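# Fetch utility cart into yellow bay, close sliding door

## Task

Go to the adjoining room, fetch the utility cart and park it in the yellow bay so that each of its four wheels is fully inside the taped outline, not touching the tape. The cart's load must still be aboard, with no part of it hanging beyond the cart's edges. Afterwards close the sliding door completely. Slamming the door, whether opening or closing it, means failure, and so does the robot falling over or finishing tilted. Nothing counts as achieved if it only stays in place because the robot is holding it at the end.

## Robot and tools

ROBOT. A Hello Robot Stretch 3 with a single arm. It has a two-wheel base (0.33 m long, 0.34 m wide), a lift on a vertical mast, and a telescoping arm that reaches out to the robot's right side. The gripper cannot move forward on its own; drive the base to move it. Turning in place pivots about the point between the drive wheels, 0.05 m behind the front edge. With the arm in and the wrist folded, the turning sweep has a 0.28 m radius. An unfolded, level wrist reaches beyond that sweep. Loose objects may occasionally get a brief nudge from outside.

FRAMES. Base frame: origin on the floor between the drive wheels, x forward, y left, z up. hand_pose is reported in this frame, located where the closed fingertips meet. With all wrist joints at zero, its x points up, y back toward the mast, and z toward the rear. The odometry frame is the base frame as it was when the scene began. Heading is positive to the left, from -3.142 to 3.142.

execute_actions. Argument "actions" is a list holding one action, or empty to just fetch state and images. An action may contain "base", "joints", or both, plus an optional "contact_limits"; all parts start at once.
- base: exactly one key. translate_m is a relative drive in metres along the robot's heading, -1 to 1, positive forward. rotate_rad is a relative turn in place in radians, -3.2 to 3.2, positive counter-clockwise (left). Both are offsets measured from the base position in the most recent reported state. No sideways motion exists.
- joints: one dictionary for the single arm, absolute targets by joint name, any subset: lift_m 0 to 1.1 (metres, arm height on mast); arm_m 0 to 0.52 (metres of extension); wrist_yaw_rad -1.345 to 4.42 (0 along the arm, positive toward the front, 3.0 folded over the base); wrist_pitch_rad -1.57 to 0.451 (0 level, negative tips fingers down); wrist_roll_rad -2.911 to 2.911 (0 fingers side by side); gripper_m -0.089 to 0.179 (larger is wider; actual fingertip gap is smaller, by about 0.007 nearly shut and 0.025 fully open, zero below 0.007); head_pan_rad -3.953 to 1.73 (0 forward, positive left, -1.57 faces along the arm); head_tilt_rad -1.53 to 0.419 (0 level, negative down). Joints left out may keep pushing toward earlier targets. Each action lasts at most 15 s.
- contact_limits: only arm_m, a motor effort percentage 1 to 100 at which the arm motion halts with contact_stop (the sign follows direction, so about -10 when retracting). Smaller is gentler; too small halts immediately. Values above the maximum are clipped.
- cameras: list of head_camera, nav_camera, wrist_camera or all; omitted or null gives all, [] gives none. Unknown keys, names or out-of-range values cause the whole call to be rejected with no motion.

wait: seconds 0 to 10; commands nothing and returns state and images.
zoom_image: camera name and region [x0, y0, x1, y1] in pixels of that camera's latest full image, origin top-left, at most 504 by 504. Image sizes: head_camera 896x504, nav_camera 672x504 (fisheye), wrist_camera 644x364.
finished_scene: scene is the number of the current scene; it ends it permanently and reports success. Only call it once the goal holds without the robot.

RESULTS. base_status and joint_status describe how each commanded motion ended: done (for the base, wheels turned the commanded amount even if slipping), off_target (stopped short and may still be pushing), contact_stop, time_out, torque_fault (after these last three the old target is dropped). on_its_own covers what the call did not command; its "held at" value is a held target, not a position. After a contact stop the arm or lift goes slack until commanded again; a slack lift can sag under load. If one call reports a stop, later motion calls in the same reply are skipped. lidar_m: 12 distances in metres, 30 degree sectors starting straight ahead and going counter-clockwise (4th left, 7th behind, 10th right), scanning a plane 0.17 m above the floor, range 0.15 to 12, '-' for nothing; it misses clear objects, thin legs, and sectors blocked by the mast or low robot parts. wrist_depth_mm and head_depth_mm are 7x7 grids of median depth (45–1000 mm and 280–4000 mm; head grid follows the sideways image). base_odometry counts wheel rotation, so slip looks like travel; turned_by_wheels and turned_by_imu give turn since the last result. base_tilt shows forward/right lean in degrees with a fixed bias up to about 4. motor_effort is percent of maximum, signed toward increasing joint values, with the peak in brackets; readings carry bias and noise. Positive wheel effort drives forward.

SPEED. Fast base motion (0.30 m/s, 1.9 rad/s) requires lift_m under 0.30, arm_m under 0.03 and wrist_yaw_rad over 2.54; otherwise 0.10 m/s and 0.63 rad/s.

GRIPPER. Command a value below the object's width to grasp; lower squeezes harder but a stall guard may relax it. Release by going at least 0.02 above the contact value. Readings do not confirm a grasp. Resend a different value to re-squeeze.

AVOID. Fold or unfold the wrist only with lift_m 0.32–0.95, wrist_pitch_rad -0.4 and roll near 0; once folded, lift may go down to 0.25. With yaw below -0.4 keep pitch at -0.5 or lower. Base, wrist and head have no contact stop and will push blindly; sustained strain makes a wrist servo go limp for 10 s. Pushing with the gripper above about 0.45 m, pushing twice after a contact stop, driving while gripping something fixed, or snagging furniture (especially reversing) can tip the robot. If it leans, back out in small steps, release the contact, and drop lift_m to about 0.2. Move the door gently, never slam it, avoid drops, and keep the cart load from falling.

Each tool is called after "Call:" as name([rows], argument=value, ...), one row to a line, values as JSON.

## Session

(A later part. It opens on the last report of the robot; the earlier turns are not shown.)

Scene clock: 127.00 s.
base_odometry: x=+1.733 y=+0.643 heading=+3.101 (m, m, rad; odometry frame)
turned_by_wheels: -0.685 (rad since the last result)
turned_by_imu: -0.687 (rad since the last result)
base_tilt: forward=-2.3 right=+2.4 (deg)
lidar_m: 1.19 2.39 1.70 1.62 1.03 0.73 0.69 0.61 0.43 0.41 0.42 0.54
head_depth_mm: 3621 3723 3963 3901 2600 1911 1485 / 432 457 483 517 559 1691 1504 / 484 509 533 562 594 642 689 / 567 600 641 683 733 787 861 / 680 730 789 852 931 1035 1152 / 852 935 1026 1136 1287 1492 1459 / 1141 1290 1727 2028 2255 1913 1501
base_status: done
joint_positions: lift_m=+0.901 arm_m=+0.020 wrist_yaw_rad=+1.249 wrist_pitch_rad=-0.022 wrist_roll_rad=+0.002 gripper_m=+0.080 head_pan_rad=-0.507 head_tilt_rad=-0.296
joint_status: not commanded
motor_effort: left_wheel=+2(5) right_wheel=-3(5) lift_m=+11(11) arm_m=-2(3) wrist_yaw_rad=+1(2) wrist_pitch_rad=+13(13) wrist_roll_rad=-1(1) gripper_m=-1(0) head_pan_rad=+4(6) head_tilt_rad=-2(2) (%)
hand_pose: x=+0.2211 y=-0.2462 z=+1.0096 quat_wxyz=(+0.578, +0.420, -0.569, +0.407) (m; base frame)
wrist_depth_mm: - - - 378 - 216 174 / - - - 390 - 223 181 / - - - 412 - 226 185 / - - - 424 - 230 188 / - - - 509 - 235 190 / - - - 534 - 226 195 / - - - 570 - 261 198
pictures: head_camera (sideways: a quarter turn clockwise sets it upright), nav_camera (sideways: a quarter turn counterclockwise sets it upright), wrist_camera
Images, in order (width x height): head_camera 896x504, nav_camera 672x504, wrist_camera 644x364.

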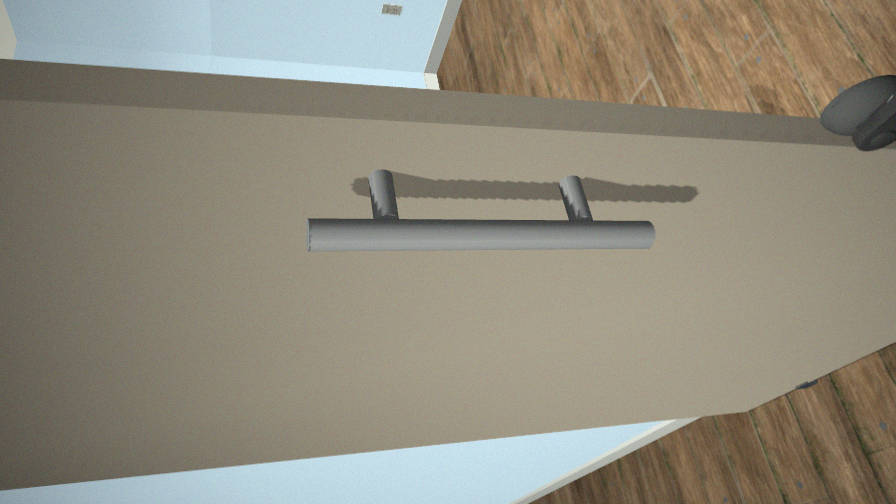

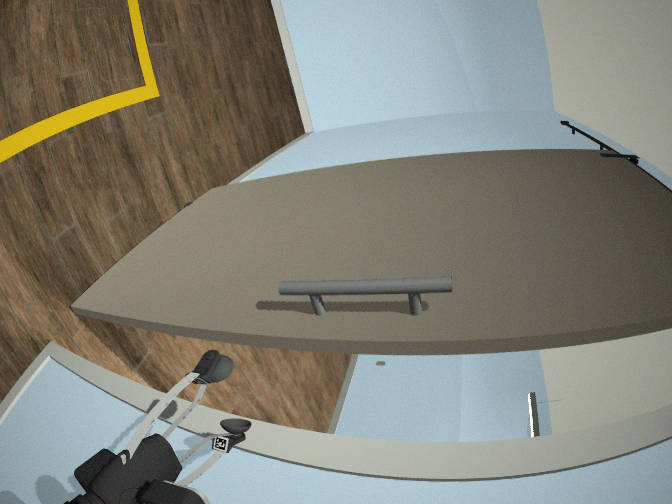

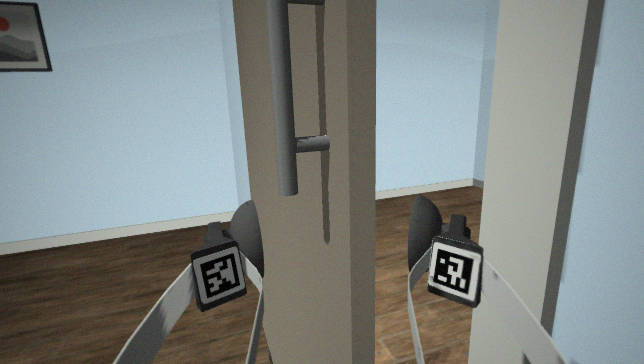

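Call:
execute_actions([
  {"base":{"translate_m":0.22},"joints":{"lift_m":0.99,"arm_m":0.06,"gripper_m":0.07,"head_pan_rad":-0.7,"head_tilt_rad":-0.3}},
])

Scene clock: 144.47 s.
base_odometry: x=+1.513 y=+0.652 heading=+3.101 (m, m, rad; odometry frame)
turned_by_wheels: +0.000 (rad since the last result)
turned_by_imu: -0.017 (rad since the last result)
base_tilt: forward=-2.3 right=+2.4 (deg)
lidar_m: 1.10 2.45 1.71 1.62 1.37 0.96 0.91 0.61 0.42 0.39 0.40 0.46
head_depth_mm: 306 320 336 357 383 425 1365 / 333 349 367 385 409 423 464 / 366 385 398 359 386 412 515 / 406 430 457 488 523 565 612 / 456 485 520 562 609 665 731 / 520 558 605 660 726 808 909 / 603 657 723 803 907 1027 1208
base_status: done
joint_positions: lift_m=+0.989 arm_m=+0.060 wrist_yaw_rad=+1.252 wrist_pitch_rad=-0.021 wrist_roll_rad=+0.002 gripper_m=+0.070 head_pan_rad=-0.693 head_tilt_rad=-0.297
joint_status: all done
motor_effort: left_wheel=+2(7) right_wheel=-2(17) lift_m=+29(30) arm_m=+4(4) wrist_yaw_rad=-2(12) wrist_pitch_rad=+13(16) wrist_roll_rad=-1(1) gripper_m=+0(50) head_pan_rad=-4(27) head_tilt_rad=-2(2) (%)
hand_pose: x=+0.2214 y=-0.2849 z=+1.0986 quat_wxyz=(+0.577, +0.421, -0.569, +0.408) (m; base frame)
wrist_depth_mm: - - 845 210 165 - - / - - 981 235 172 - - / - - - 265 177 - - / - - - 255 187 - - / - - - 266 209 - - / - - - 250 212 - - / - - - 295 213 - -
pictures: head_camera (sideways: a quarter turn clockwise sets it upright), nav_camera (sideways: a quarter turn counterclockwise sets it upright), wrist_camera
Images, in order (width x height): head_camera 896x504, nav_camera 672x504, wrist_camera 644x364.

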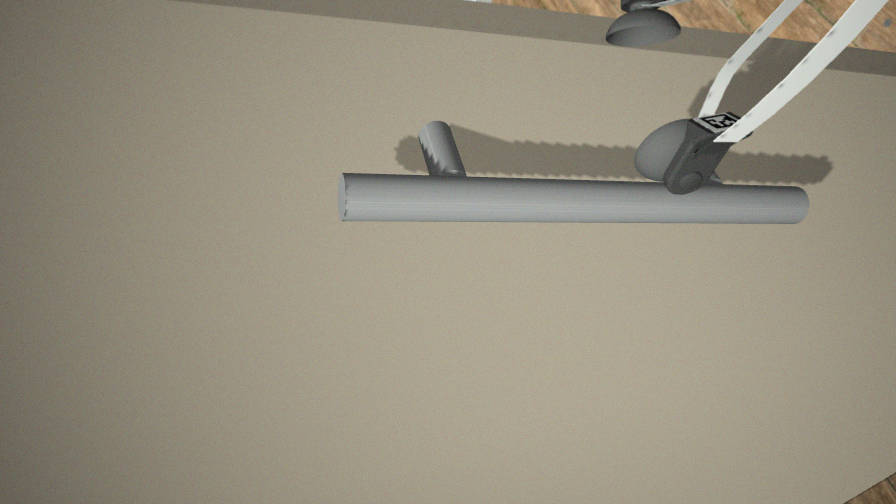

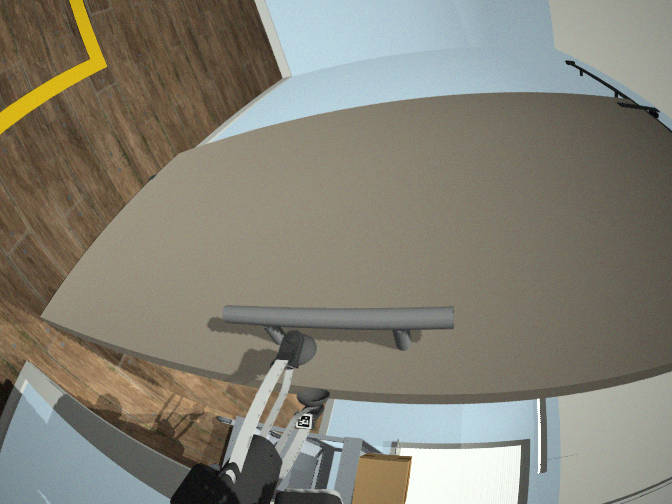

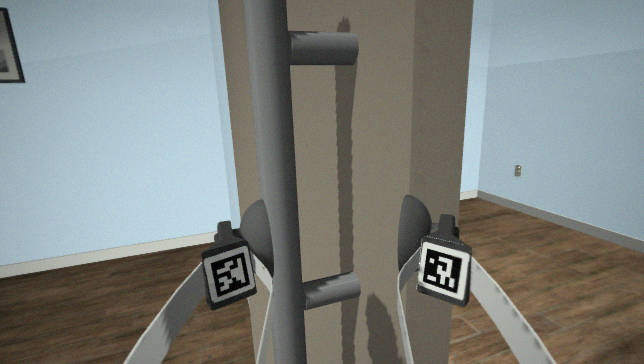

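Call:
zoom_image(camera="head_camera", region=[500, 0, 896, 260])

Region (500, 0, 896, 260) of head_camera's 896x504 image, scaled by 1.273, with more detail than that image has; it fills the top 331 rows of this view, and the rest is white.

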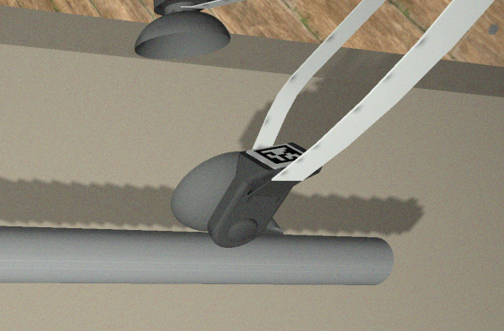

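Call:
execute_actions([
  {"base":{"translate_m":-0.02},"joints":{"arm_m":0.035,"gripper_m":0.06}},
], cameras=["head_camera","wrist_camera"])

Scene clock: 167.43 s.
base_odometry: x=+1.533 y=+0.651 heading=+3.102 (m, m, rad; odometry frame)
turned_by_wheels: +0.000 (rad since the last result)
turned_by_imu: +0.001 (rad since the last result)
base_tilt: forward=-2.4 right=+2.4 (deg)
lidar_m: 1.11 2.45 1.72 1.62 1.34 0.94 0.89 0.61 0.42 0.39 0.41 0.47
head_depth_mm: 312 331 353 386 2337 1760 1478 / 334 351 369 387 411 436 472 / 367 387 406 416 449 462 527 / 407 431 457 488 523 564 614 / 457 488 522 563 611 666 734 / 521 560 607 661 729 812 912 / 605 660 722 809 904 1036 1206
base_status: done
joint_positions: lift_m=+0.989 arm_m=+0.035 wrist_yaw_rad=+1.252 wrist_pitch_rad=-0.021 wrist_roll_rad=+0.002 gripper_m=+0.060 head_pan_rad=-0.693 head_tilt_rad=-0.297
joint_status: all done
motor_effort: left_wheel=+1(3) right_wheel=-2(6) lift_m=+29(29) arm_m=-2(2) wrist_yaw_rad=-2(3) wrist_pitch_rad=+13(13) wrist_roll_rad=-1(1) gripper_m=+0(51) head_pan_rad=-4(4) head_tilt_rad=-2(2) (%)
hand_pose: x=+0.2214 y=-0.2605 z=+1.0986 quat_wxyz=(+0.577, +0.421, -0.569, +0.408) (m; base frame)
wrist_depth_mm: - - - 230 198 - - / - - - 234 204 - - / - - - 303 210 - - / - - - 295 215 - - / - - - 301 256 - - / - - - 271 249 - - / - - - 372 245 - -
pictures: head_camera (sideways: a quarter turn clockwise sets it upright), wrist_camera
Images, in order (width x height): head_camera 896x504, wrist_camera 644x364.

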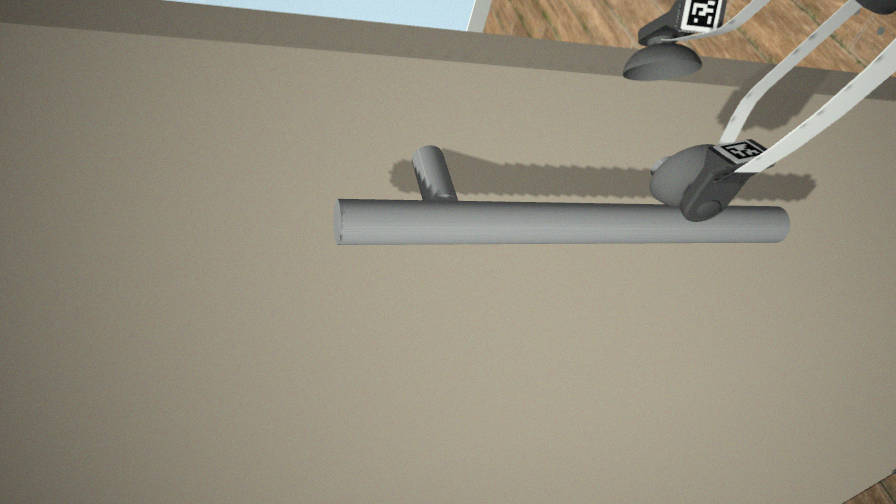

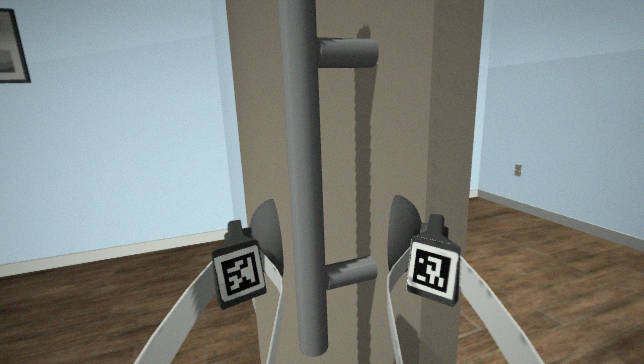

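Call:
execute_actions([
  {"base":{"translate_m":0.055},"joints":{"lift_m":1.0,"gripper_m":0.055}},
], cameras=["head_camera","wrist_camera"])

Scene clock: 191.30 s.
base_odometry: x=+1.478 y=+0.654 heading=+3.102 (m, m, rad; odometry frame)
turned_by_wheels: +0.000 (rad since the last result)
turned_by_imu: +0.001 (rad since the last result)
base_tilt: forward=-2.4 right=+2.4 (deg)
lidar_m: 1.10 2.45 1.72 1.63 1.42 1.00 0.95 0.60 0.42 0.39 0.38 0.46
head_depth_mm: 304 318 333 348 364 392 410 / 331 347 363 369 397 424 464 / 364 383 404 428 360 507 522 / 404 427 454 485 519 559 608 / 452 483 518 559 605 659 729 / 516 555 601 657 722 804 907 / 599 653 719 795 897 1026 1198
base_status: done
joint_positions: lift_m=+0.999 arm_m=+0.035 wrist_yaw_rad=+1.252 wrist_pitch_rad=-0.021 wrist_roll_rad=+0.002 gripper_m=+0.055 head_pan_rad=-0.693 head_tilt_rad=-0.297
joint_status: all done
motor_effort: left_wheel=+1(6) right_wheel=-2(3) lift_m=+30(32) arm_m=-3(3) wrist_yaw_rad=-2(2) wrist_pitch_rad=+13(13) wrist_roll_rad=-1(1) gripper_m=+0(33) head_pan_rad=-4(3) head_tilt_rad=-2(2) (%)
hand_pose: x=+0.2214 y=-0.2605 z=+1.1086 quat_wxyz=(+0.577, +0.421, -0.569, +0.408) (m; base frame)
wrist_depth_mm: - - - 247 184 140 - / - - - 180 187 146 - / - - - 273 205 150 - / - - - 196 209 158 - / - - - 202 202 165 - / - - - 301 236 171 - / - - - 220 224 182 -
pictures: head_camera (sideways: a quarter turn clockwise sets it upright), wrist_camera
Images, in order (width x height): head_camera 896x504, wrist_camera 644x364.

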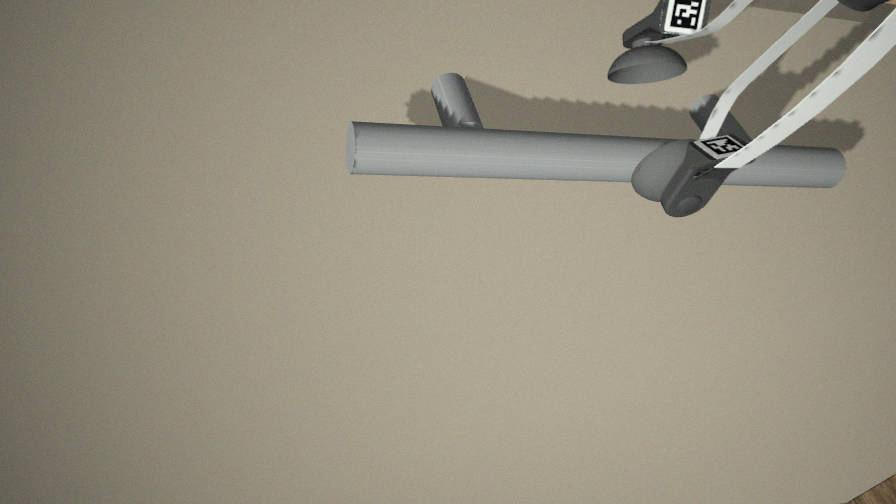

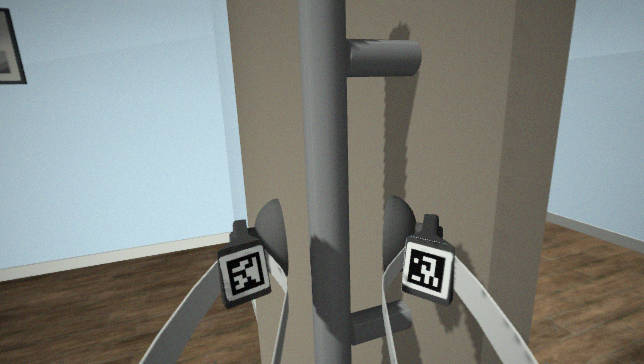

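Call:
execute_actions([
  {"base":{"translate_m":0.035}},
], cameras=["head_camera","wrist_camera"])

Scene clock: 194.20 s.
base_odometry: x=+1.443 y=+0.655 heading=+3.102 (m, m, rad; odometry frame)
turned_by_wheels: +0.000 (rad since the last result)
turned_by_imu: +0.000 (rad since the last result)
base_tilt: forward=-2.4 right=+2.4 (deg)
lidar_m: 1.09 2.45 1.71 1.63 1.48 1.03 0.98 0.60 0.42 0.39 0.37 0.46
head_depth_mm: 302 316 329 338 362 388 406 / 328 345 358 299 318 344 375 / 362 381 402 426 453 504 519 / 400 425 452 482 517 557 605 / 451 480 514 554 599 654 720 / 510 551 598 652 717 798 898 / 594 650 712 790 892 1019 1189
base_status: done
joint_positions: lift_m=+0.999 arm_m=+0.035 wrist_yaw_rad=+1.252 wrist_pitch_rad=-0.021 wrist_roll_rad=+0.002 gripper_m=+0.055 head_pan_rad=-0.693 head_tilt_rad=-0.297
joint_status: not commanded
motor_effort: left_wheel=+1(5) right_wheel=-2(3) lift_m=+30(30) arm_m=-3(2) wrist_yaw_rad=-2(2) wrist_pitch_rad=+13(13) wrist_roll_rad=-1(1) gripper_m=-1(0) head_pan_rad=-2(4) head_tilt_rad=-2(1) (%)
hand_pose: x=+0.2214 y=-0.2605 z=+1.1086 quat_wxyz=(+0.577, +0.421, -0.569, +0.408) (m; base frame)
wrist_depth_mm: - - - 139 155 135 108 / - - - 144 166 137 112 / - - - 153 200 141 116 / - - - 374 206 144 122 / - - - 382 198 147 127 / - - - 416 239 145 135 / - - - 440 199 154 143
pictures: head_camera (sideways: a quarter turn clockwise sets it upright), wrist_camera
Images, in order (width x height): head_camera 896x504, wrist_camera 644x364.

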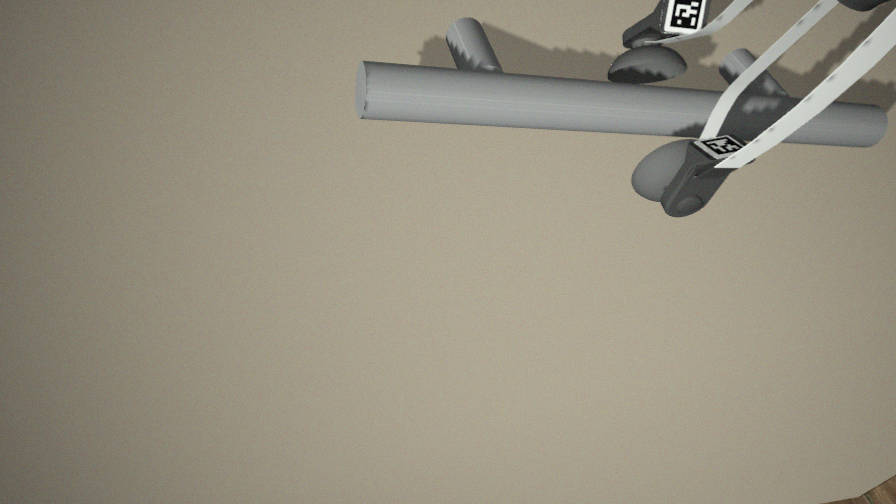

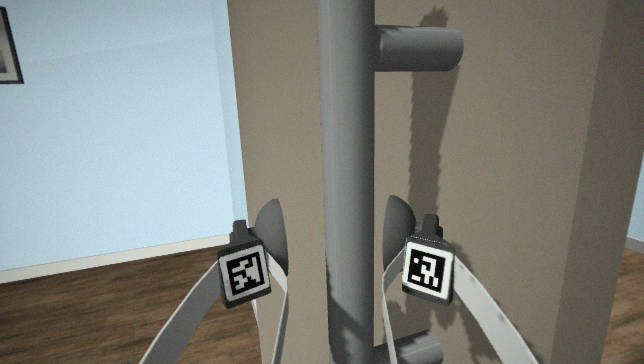

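Call:
execute_actions([
  {"joints":{"gripper_m":0.0}},
], cameras=["wrist_camera"])

Call:
execute_actions([
  {"base":{"translate_m":0.2},"joints":{"head_pan_rad":-0.9,"head_tilt_rad":-0.5}},
])

Scene clock: 197.73 s.
base_odometry: x=+1.443 y=+0.655 heading=+3.102 (m, m, rad; odometry frame)
turned_by_wheels: +0.000 (rad since the last result)
turned_by_imu: +0.000 (rad since the last result)
base_tilt: forward=-2.4 right=+2.4 (deg)
lidar_m: 1.08 2.45 1.72 1.63 1.48 1.03 0.98 0.60 0.42 0.39 0.37 0.45
head_depth_mm: 301 314 328 338 362 387 400 / 328 343 356 296 318 349 370 / 359 380 401 424 452 487 516 / 399 423 450 480 514 553 598 / 447 479 511 550 595 652 718 / 509 550 594 648 713 790 892 / 592 649 708 784 883 1007 1182
base_status: not commanded
joint_positions: lift_m=+0.999 arm_m=+0.035 wrist_yaw_rad=+1.237 wrist_pitch_rad=-0.021 wrist_roll_rad=+0.002 gripper_m=+0.001 head_pan_rad=-0.693 head_tilt_rad=-0.297
joint_status: all done
on_its_own: wrist_yaw_rad is at rest, and its effort (+17) is outside its rest range (-12 to +12)
motor_effort: left_wheel=+0(2) right_wheel=+1(2) lift_m=+30(30) arm_m=-3(2) wrist_yaw_rad=+17(20) wrist_pitch_rad=+13(13) wrist_roll_rad=-1(1) gripper_m=-13(97) head_pan_rad=-4(4) head_tilt_rad=-1(2) (%)
hand_pose: x=+0.2201 y=-0.2641 z=+1.1086 quat_wxyz=(+0.580, +0.417, -0.572, +0.403) (m; base frame)
wrist_depth_mm: - - 857 139 156 130 109 / - - 985 144 167 133 113 / - - - 151 192 136 118 / - - - 156 197 138 125 / - - - 158 184 142 132 / - - - 166 214 145 141 / - - - 181 199 142 -
pictures: wrist_camera
Images, in order (width x height): wrist_camera 644x364.

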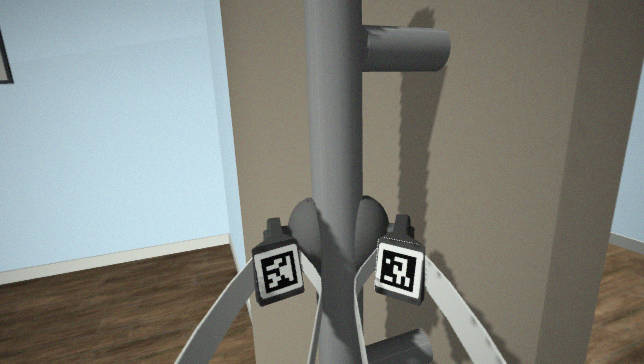

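Scene clock: 200.70 s.
base_odometry: x=+1.243 y=+0.663 heading=+3.102 (m, m, rad; odometry frame)
turned_by_wheels: +0.000 (rad since the last result)
turned_by_imu: -0.005 (rad since the last result)
base_tilt: forward=-2.4 right=+2.4 (deg)
lidar_m: 1.03 2.49 1.74 1.64 1.68 1.25 1.18 0.58 0.44 1.52 0.36 0.44
head_depth_mm: - 2802 3105 2475 - - 1225 / - 292 315 350 389 - 1238 / 288 310 335 370 419 482 546 / 305 330 301 326 393 524 625 / 328 362 402 452 525 603 726 / 354 394 442 505 588 702 871 / 386 432 494 571 678 838 1102
base_status: done
joint_positions: lift_m=+0.999 arm_m=+0.035 wrist_yaw_rad=+1.266 wrist_pitch_rad=-0.022 wrist_roll_rad=+0.002 gripper_m=+0.001 head_pan_rad=-0.893 head_tilt_rad=-0.494
joint_status: all done
on_its_own: wrist_yaw_rad is at rest, and its effort (-21) is outside its rest range (-12 to +12)
motor_effort: left_wheel=+2(4) right_wheel=+1(16) lift_m=+30(30) arm_m=+0(2) wrist_yaw_rad=-21(21) wrist_pitch_rad=+14(14) wrist_roll_rad=-1(1) gripper_m=-14(15) head_pan_rad=-4(27) head_tilt_rad=-4(25) (%)
hand_pose: x=+0.2225 y=-0.2567 z=+1.1084 quat_wxyz=(+0.574, +0.425, -0.566, +0.412) (m; base frame)
wrist_depth_mm: - - - 138 155 125 107 / - - - 143 162 127 111 / - - - 149 187 130 117 / - - - 155 192 132 123 / - - - 158 181 135 130 / - - - 165 191 138 - / - - - 193 199 136 -
pictures: head_camera (sideways: a quarter turn clockwise sets it upright), nav_camera (sideways: a quarter turn counterclockwise sets it upright), wrist_camera
Images, in order (width x height): head_camera 896x504, nav_camera 672x504, wrist_camera 644x364.

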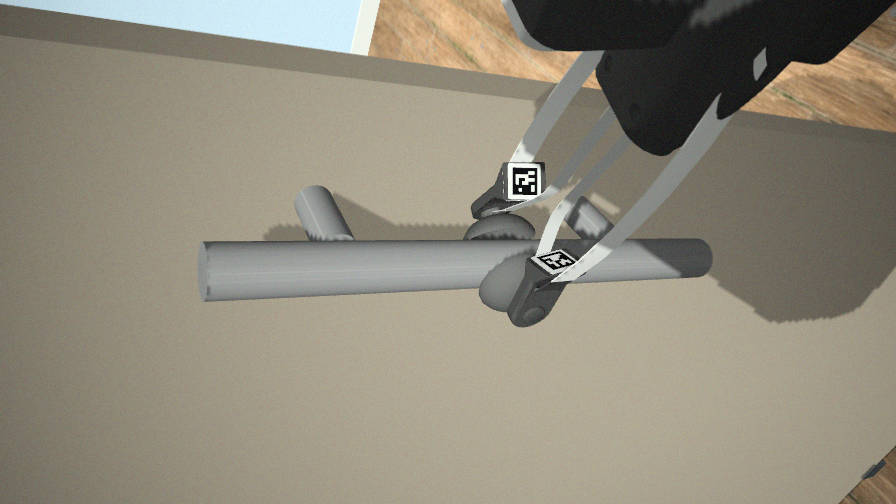

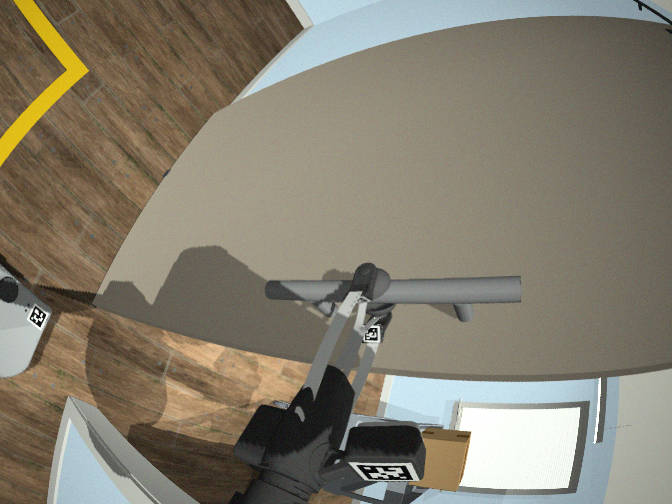

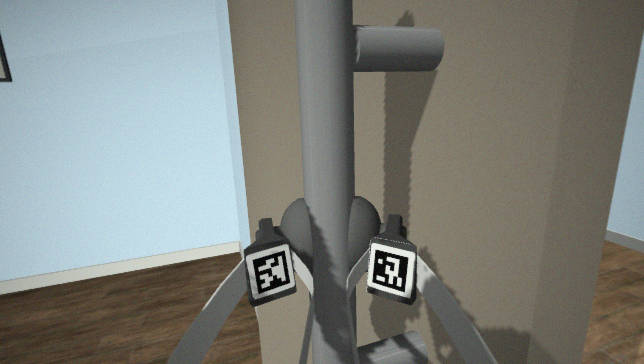

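Call:
execute_actions([
  {"base":{"rotate_rad":0.025},"joints":{"wrist_yaw_rad":1.25}},
], cameras=[])

Call:
execute_actions([
  {"base":{"translate_m":0.33},"joints":{"head_pan_rad":-1.9,"head_tilt_rad":-0.7}},
])

Scene clock: 206.03 s.
base_odometry: x=+1.243 y=+0.663 heading=+3.127 (m, m, rad; odometry frame)
turned_by_wheels: +0.025 (rad since the last result)
turned_by_imu: +0.023 (rad since the last result)
base_tilt: forward=-2.4 right=+2.3 (deg)
lidar_m: 1.11 2.44 1.72 1.64 1.69 1.24 1.18 0.57 0.44 1.52 0.36 0.45
head_depth_mm: - 300 2986 2473 - - 1227 / - 294 318 351 393 471 1224 / 292 314 340 377 427 486 553 / 310 335 298 326 389 535 635 / 335 369 411 463 536 622 748 / 364 405 455 520 605 728 907 / 398 447 509 593 708 878 1162
base_status: done
joint_positions: lift_m=+0.999 arm_m=+0.035 wrist_yaw_rad=+1.255 wrist_pitch_rad=-0.022 wrist_roll_rad=+0.002 gripper_m=+0.001 head_pan_rad=-0.893 head_tilt_rad=-0.494
joint_status: all done
motor_effort: left_wheel=+0(2) right_wheel=-1(12) lift_m=+29(29) arm_m=+0(0) wrist_yaw_rad=-7(22) wrist_pitch_rad=+14(14) wrist_roll_rad=-1(1) gripper_m=-14(15) head_pan_rad=-4(5) head_tilt_rad=-4(4) (%)
hand_pose: x=+0.2216 y=-0.2594 z=+1.1084 quat_wxyz=(+0.577, +0.422, -0.568, +0.408) (m; base frame)
wrist_depth_mm: - - - 139 155 126 106 / - - - 144 163 128 110 / - - - 149 188 131 116 / - - - 155 196 134 122 / - - - 157 184 137 129 / - - - 166 198 140 137 / - - - 189 199 136 -
pictures: none
No camera images: the call's "cameras" was empty. Leave "cameras" out to get every camera's image.

Scene clock: 210.77 s.
base_odometry: x=+0.913 y=+0.668 heading=+3.127 (m, m, rad; odometry frame)
turned_by_wheels: +0.000 (rad since the last result)
turned_by_imu: -0.722 (rad since the last result)
base_tilt: forward=-5.5 right=-2.3 (deg)
lidar_m: 0.33 0.59 2.39 1.92 1.69 1.69 1.58 1.38 0.65 0.54 0.28 0.28
head_depth_mm: 1170 1277 - - - 1375 1183 / 1107 1235 - - 1622 1388 1189 / 886 975 - - 1417 1378 1204 / 732 780 - - 1127 1220 1196 / 630 669 - - - 1077 1220 / 547 572 611 - - 1414 1234 / 492 557 648 2167 1884 - 1248
base_status: done
joint_positions: lift_m=+0.999 arm_m=+0.035 wrist_yaw_rad=+1.453 wrist_pitch_rad=-0.140 wrist_roll_rad=-0.005 gripper_m=+0.001 head_pan_rad=-1.893 head_tilt_rad=-0.692
joint_status: all done
on_its_own: base_tilt is 5.6 degrees off its reading at the scene's start (forward=-2.4 right=+2.4); wrist_yaw_rad is held at +1.399, not at your +1.250, by its stall guard, which is still easing; wrist_pitch_rad is at rest, and its effort (+84) is outside its rest range (-20 to +32)
motor_effort: left_wheel=+6(10) right_wheel=+0(11) lift_m=+29(29) arm_m=+6(6) wrist_yaw_rad=-70(100) wrist_pitch_rad=+84(92) wrist_roll_rad=+1(1) gripper_m=-19(23) head_pan_rad=-4(51) head_tilt_rad=-4(26) (%)
hand_pose: x=+0.2273 y=-0.2090 z=+1.0786 quat_wxyz=(+0.562, +0.504, -0.493, +0.433) (m; base frame)
wrist_depth_mm: 652 389 278 137 175 151 - / 745 420 295 143 176 159 - / - 450 310 151 189 167 - / - 495 330 160 195 176 - / - 539 362 163 198 - - / - 605 411 175 198 - - / - 710 383 190 224 - -
pictures: head_camera (sideways: a quarter turn clockwise sets it upright), nav_camera (sideways: a quarter turn counterclockwise sets it upright), wrist_camera
Images, in order (width x height): head_camera 896x504, nav_camera 672x504, wrist_camera 644x364.

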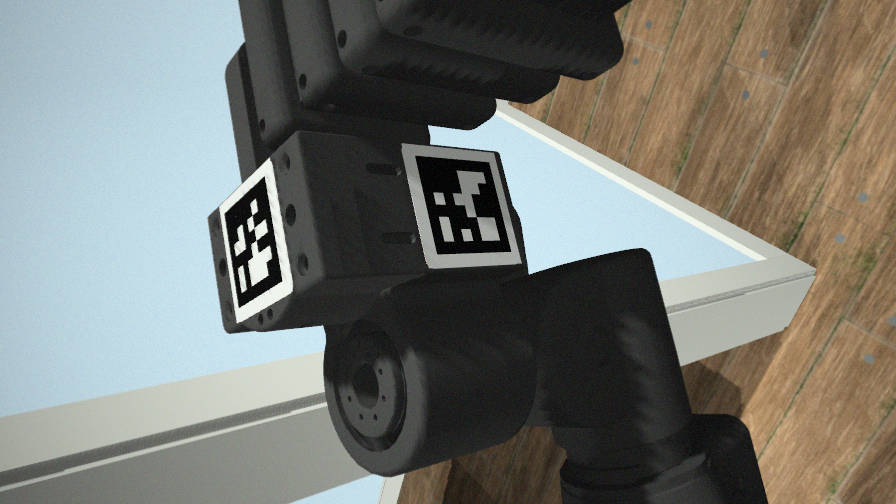

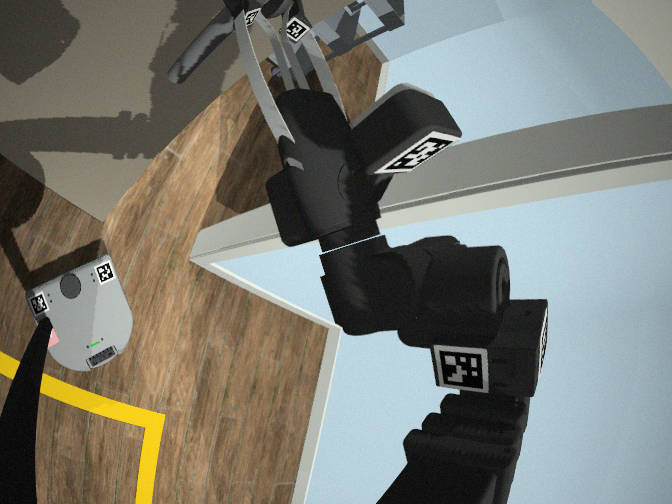

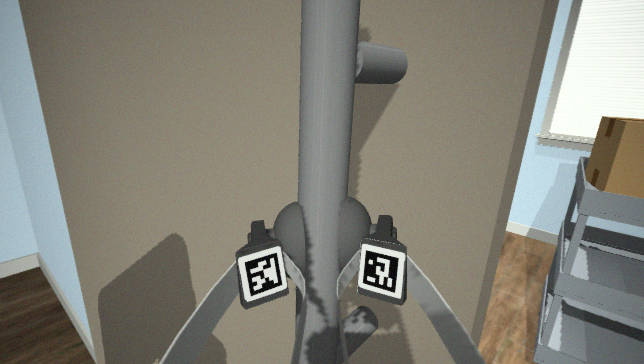

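Call:
execute_actions([
  {"base":{"translate_m":-0.06},"joints":{"gripper_m":0.07,"wrist_yaw_rad":1.45,"wrist_pitch_rad":-0.1}},
])

Scene clock: 214.70 s.
base_odometry: x=+0.973 y=+0.667 heading=+3.127 (m, m, rad; odometry frame)
turned_by_wheels: +0.000 (rad since the last result)
turned_by_imu: +0.080 (rad since the last result)
base_tilt: forward=-3.7 right=+0.3 (deg)
lidar_m: 0.37 0.75 2.45 1.83 1.67 1.68 1.47 1.34 0.61 0.52 0.30 0.30
head_depth_mm: 1036 1208 - - - 1357 1174 / 824 936 - - 1545 1362 1174 / 684 769 - - 1259 1339 1188 / 590 639 - - 1008 1146 1169 / 516 550 - - - 1062 1191 / 452 502 564 - - 1358 1210 / 464 540 2306 2027 1787 - 1204
base_status: done
joint_positions: lift_m=+1.000 arm_m=+0.035 wrist_yaw_rad=+1.502 wrist_pitch_rad=-0.094 wrist_roll_rad=+0.007 gripper_m=+0.070 head_pan_rad=-1.893 head_tilt_rad=-0.692
joint_status: wrist_yaw_rad off_target (ended at +1.502, target +1.450); the others done
on_its_own: wrist_yaw_rad is at rest, and its effort (-67) is outside its rest range (-12 to +12)
motor_effort: left_wheel=+3(8) right_wheel=-1(1) lift_m=+26(29) arm_m=+7(6) wrist_yaw_rad=-67(100) wrist_pitch_rad=-3(56) wrist_roll_rad=-3(3) gripper_m=+9(92) head_pan_rad=-3(3) head_tilt_rad=-4(4) (%)
hand_pose: x=+0.2309 y=-0.1969 z=+1.0904 quat_wxyz=(+0.538, +0.508, -0.495, +0.456) (m; base frame)
wrist_depth_mm: - 472 278 161 154 139 - / - 525 297 171 159 151 - / - 588 320 200 166 164 - / - 678 337 208 171 - - / - 810 386 219 166 - - / - - 350 230 200 - - / - - 457 209 190 - -
pictures: head_camera (sideways: a quarter turn clockwise sets it upright), nav_camera (sideways: a quarter turn counterclockwise sets it upright), wrist_camera
Images, in order (width x height): head_camera 896x504, nav_camera 672x504, wrist_camera 644x364.

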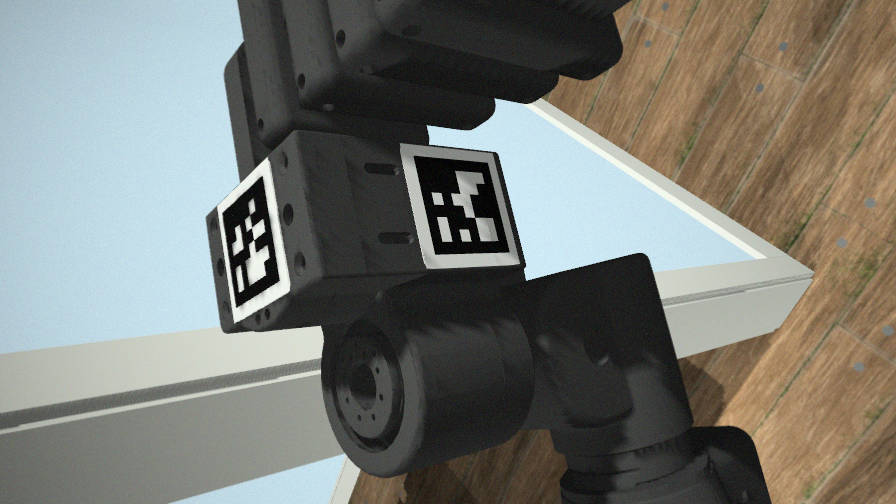

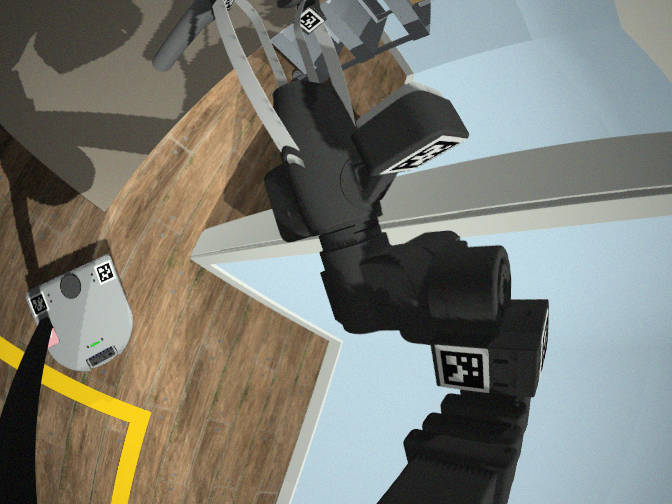

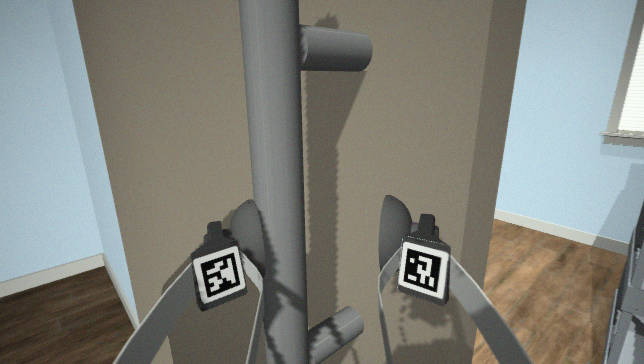

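Call:
execute_actions([
  {"base":{"translate_m":-0.08},"joints":{"wrist_yaw_rad":1.56,"arm_m":0.0}},
])

Scene clock: 221.13 s.
torque_fault: wrist_yaw_rad switched itself off since the last result.
base_odometry: x=+1.053 y=+0.666 heading=+3.127 (m, m, rad; odometry frame)
turned_by_wheels: +0.000 (rad since the last result)
turned_by_imu: -0.094 (rad since the last result)
base_tilt: forward=-2.4 right=+2.4 (deg)
lidar_m: 0.42 0.74 2.50 1.86 1.61 1.61 1.46 1.27 0.82 0.52 1.55 0.37
head_depth_mm: 1058 1182 - - - 1344 1168 / 1086 1235 1336 - 1519 1355 1165 / 886 1018 - - - 1352 1163 / 728 816 - - - 1286 1174 / 616 679 745 - - - 1154 / 535 582 636 - - - 1129 / 472 504 535 579 737 1158 -
base_status: done
joint_positions: lift_m=+1.000 arm_m=+0.002 wrist_yaw_rad=+1.785 wrist_pitch_rad=-0.119 wrist_roll_rad=-0.003 gripper_m=+0.070 head_pan_rad=-1.894 head_tilt_rad=-0.694
joint_status: wrist_yaw_rad torque_fault (moved +0.283 of +0.058); the others done
joint sent to its limit — the command would take arm_m past its lower limit, so that joint was sent only as far as its limit.
on_its_own: wrist_yaw_rad is off since a torque_fault, and then holds where it rests, not at your +1.560
motor_effort: left_wheel=+1(7) right_wheel=-2(8) lift_m=+26(26) arm_m=-2(4) wrist_yaw_rad=+0(3) wrist_pitch_rad=+11(11) wrist_roll_rad=+1(1) gripper_m=-1(1) head_pan_rad=-3(2) head_tilt_rad=-4(4) (%)
hand_pose: x=+0.2245 y=-0.0935 z=+1.0841 quat_wxyz=(+0.476, +0.575, -0.409, +0.524) (m; base frame)
wrist_depth_mm: - - 633 369 220 201 - / - - 703 392 247 209 - / - - 796 415 257 219 - / - - 920 438 268 233 - / - - - 474 253 246 - / - - 931 510 278 - - / - - - 556 331 279 -
pictures: head_camera (sideways: a quarter turn clockwise sets it upright), nav_camera (sideways: a quarter turn counterclockwise sets it upright), wrist_camera
Images, in order (width x height): head_camera 896x504, nav_camera 672x504, wrist_camera 644x364.

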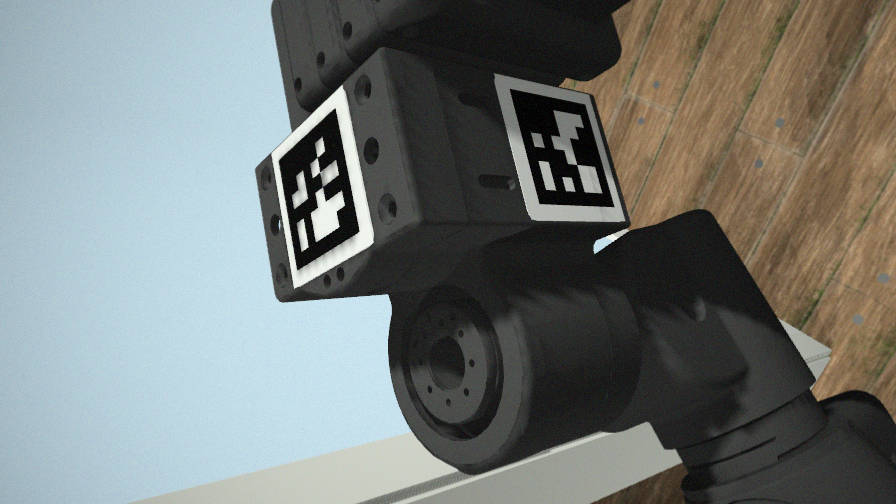

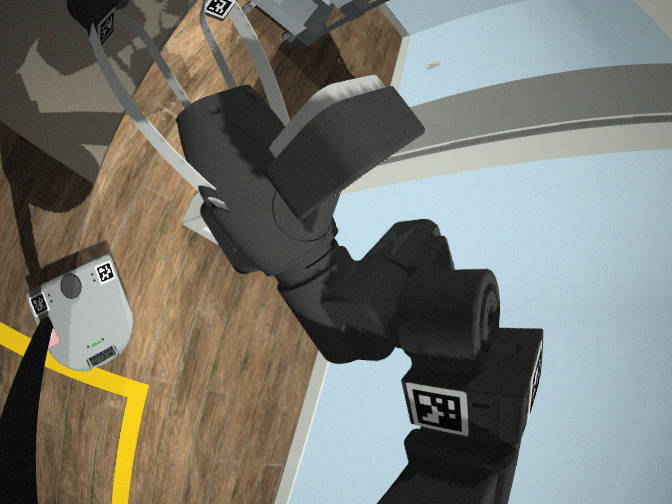

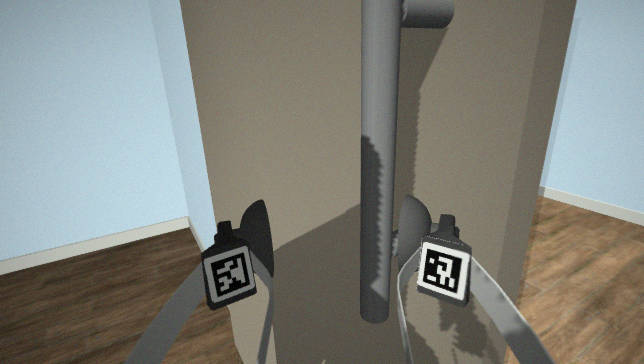

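Call:
execute_actions([
  {"base":{"translate_m":-0.15},"joints":{"head_pan_rad":0.3,"head_tilt_rad":0.1}},
], cameras=["head_camera","nav_camera"])

Scene clock: 232.47 s.
base_odometry: x=+1.203 y=+0.664 heading=+3.127 (m, m, rad; odometry frame)
turned_by_wheels: +0.000 (rad since the last result)
turned_by_imu: +0.001 (rad since the last result)
base_tilt: forward=-2.3 right=+2.4 (deg)
lidar_m: 0.54 0.95 2.61 1.73 1.51 1.51 1.34 1.16 1.02 0.60 0.55 0.50
head_depth_mm: 605 599 595 589 583 580 575 / 701 691 686 681 674 668 665 / 836 828 814 804 797 789 779 / 1030 1015 999 985 976 963 950 / 1503 1492 1294 1266 1254 1233 1207 / 1714 2107 2082 2041 1962 1934 1892 / 1715 2438 2478 2467 2450 2401 2347
base_status: done
joint_positions: lift_m=+1.000 arm_m=+0.002 wrist_yaw_rad=+1.785 wrist_pitch_rad=-0.119 wrist_roll_rad=-0.003 gripper_m=+0.070 head_pan_rad=+0.293 head_tilt_rad=+0.086
joint_status: all done
on_its_own: wrist_yaw_rad is held at +1.785, not at your +1.560, since a torque_fault
motor_effort: left_wheel=+1(3) right_wheel=+0(4) lift_m=+26(26) arm_m=-3(2) wrist_yaw_rad=+0(0) wrist_pitch_rad=+12(12) wrist_roll_rad=+1(1) gripper_m=+0(0) head_pan_rad=+5(50) head_tilt_rad=+8(51) (%)
hand_pose: x=+0.2245 y=-0.0935 z=+1.0841 quat_wxyz=(+0.476, +0.575, -0.409, +0.524) (m; base frame)
wrist_depth_mm: - - 948 550 354 337 - / - - - 585 378 - - / - - - 620 402 - - / - - - 664 411 - - / - - - 714 517 - - / - - - 754 535 - - / - - - 809 501 - -
pictures: head_camera (sideways: a quarter turn clockwise sets it upright), nav_camera (sideways: a quarter turn counterclockwise sets it upright)
Images, in order (width x height): head_camera 896x504, nav_camera 672x504.

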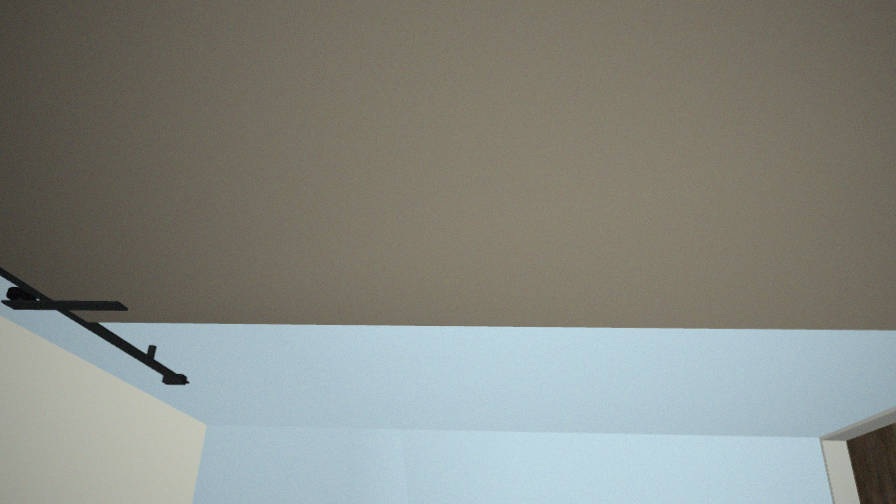

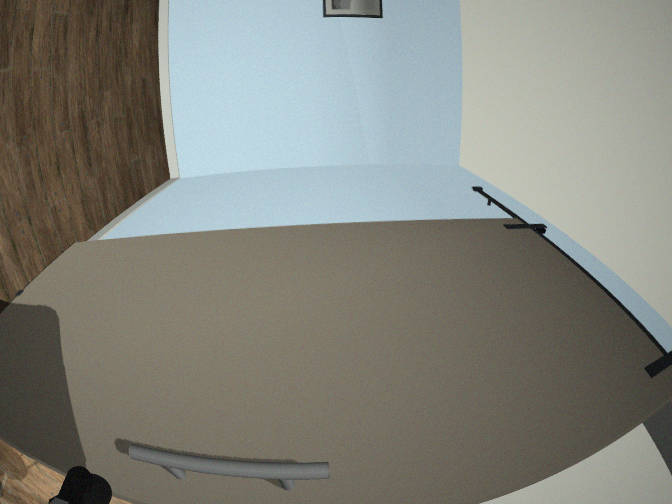

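Call:
execute_actions([
  {"base":{"rotate_rad":0.735},"joints":{"lift_m":0.3,"wrist_yaw_rad":1.57,"wrist_pitch_rad":0,"wrist_roll_rad":0,"gripper_m":0.09,"head_pan_rad":-0.6,"head_tilt_rad":-0.8}},
])

Scene clock: 258.60 s.
base_odometry: x=+1.203 y=+0.664 heading=-2.421 (m, m, rad; odometry frame)
turned_by_wheels: +0.735 (rad since the last result)
turned_by_imu: +0.739 (rad since the last result)
base_tilt: forward=-2.4 right=+2.3 (deg)
lidar_m: 1.76 2.23 1.58 1.51 1.55 1.22 1.16 0.77 0.55 1.66 0.50 0.63
head_depth_mm: 473 522 574 658 756 1204 1128 / 525 586 662 765 897 1090 1130 / 591 667 771 904 1107 1264 1118 / 675 777 920 1118 1407 1287 1132 / 784 931 1133 1465 1497 1297 1143 / 933 1148 1568 1735 1497 1305 1139 / 1314 1704 2112 1786 1500 1294 1137
base_status: done
joint_positions: lift_m=+0.301 arm_m=+0.002 wrist_yaw_rad=+1.572 wrist_pitch_rad=-0.022 wrist_roll_rad=-0.003 gripper_m=+0.090 head_pan_rad=-0.593 head_tilt_rad=-0.790
joint_status: all done
motor_effort: left_wheel=-2(6) right_wheel=+2(5) lift_m=+11(25) arm_m=-3(2) wrist_yaw_rad=-2(4) wrist_pitch_rad=+13(13) wrist_roll_rad=+1(0) gripper_m=+1(80) head_pan_rad=-4(52) head_tilt_rad=-6(51) (%)
hand_pose: x=+0.2343 y=-0.1469 z=+0.4096 quat_wxyz=(+0.506, +0.505, -0.493, +0.495) (m; base frame)
wrist_depth_mm: - - - - - 531 358 / - - - - - 526 360 / - - - - - 535 362 / - - - - - 539 366 / - - - - - 520 368 / 882 876 811 843 818 487 369 / 699 673 684 655 653 601 372
pictures: head_camera (sideways: a quarter turn clockwise sets it upright), nav_camera (sideways: a quarter turn counterclockwise sets it upright), wrist_camera
Images, in order (width x height): head_camera 896x504, nav_camera 672x504, wrist_camera 644x364.

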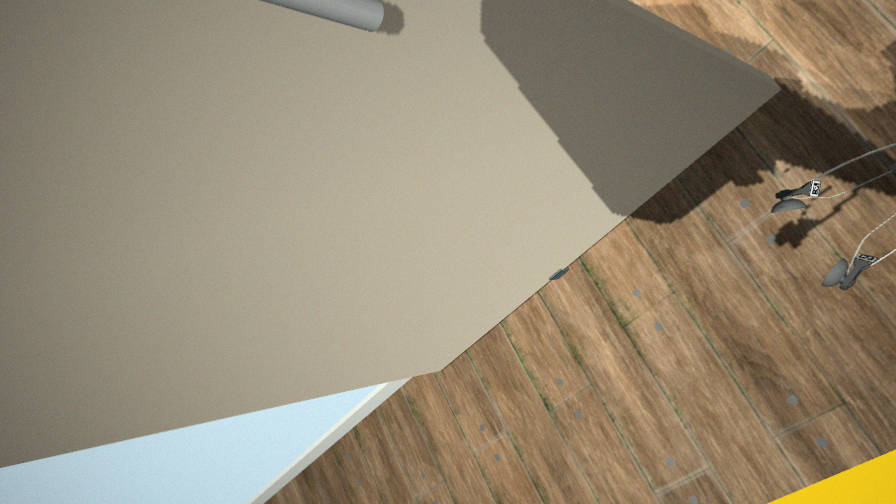

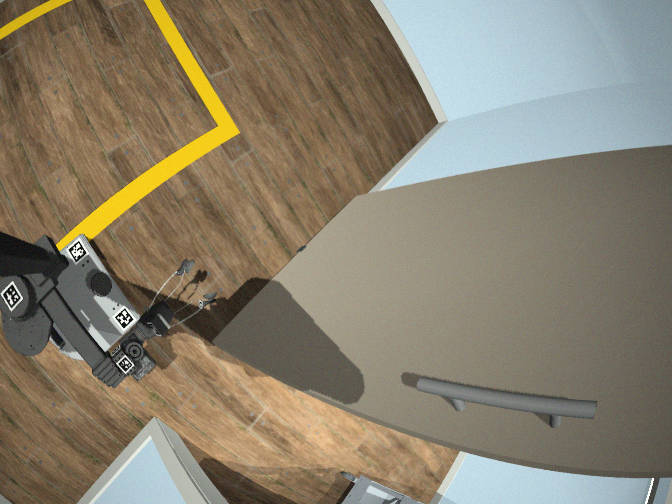

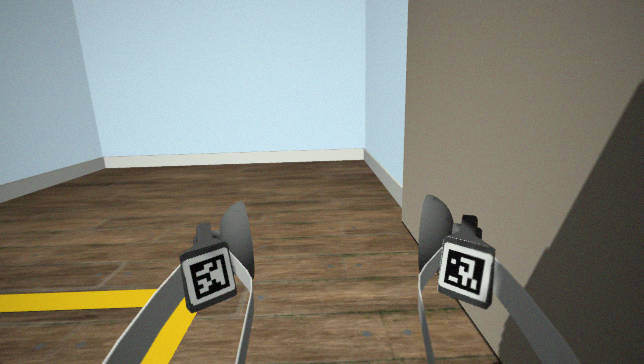

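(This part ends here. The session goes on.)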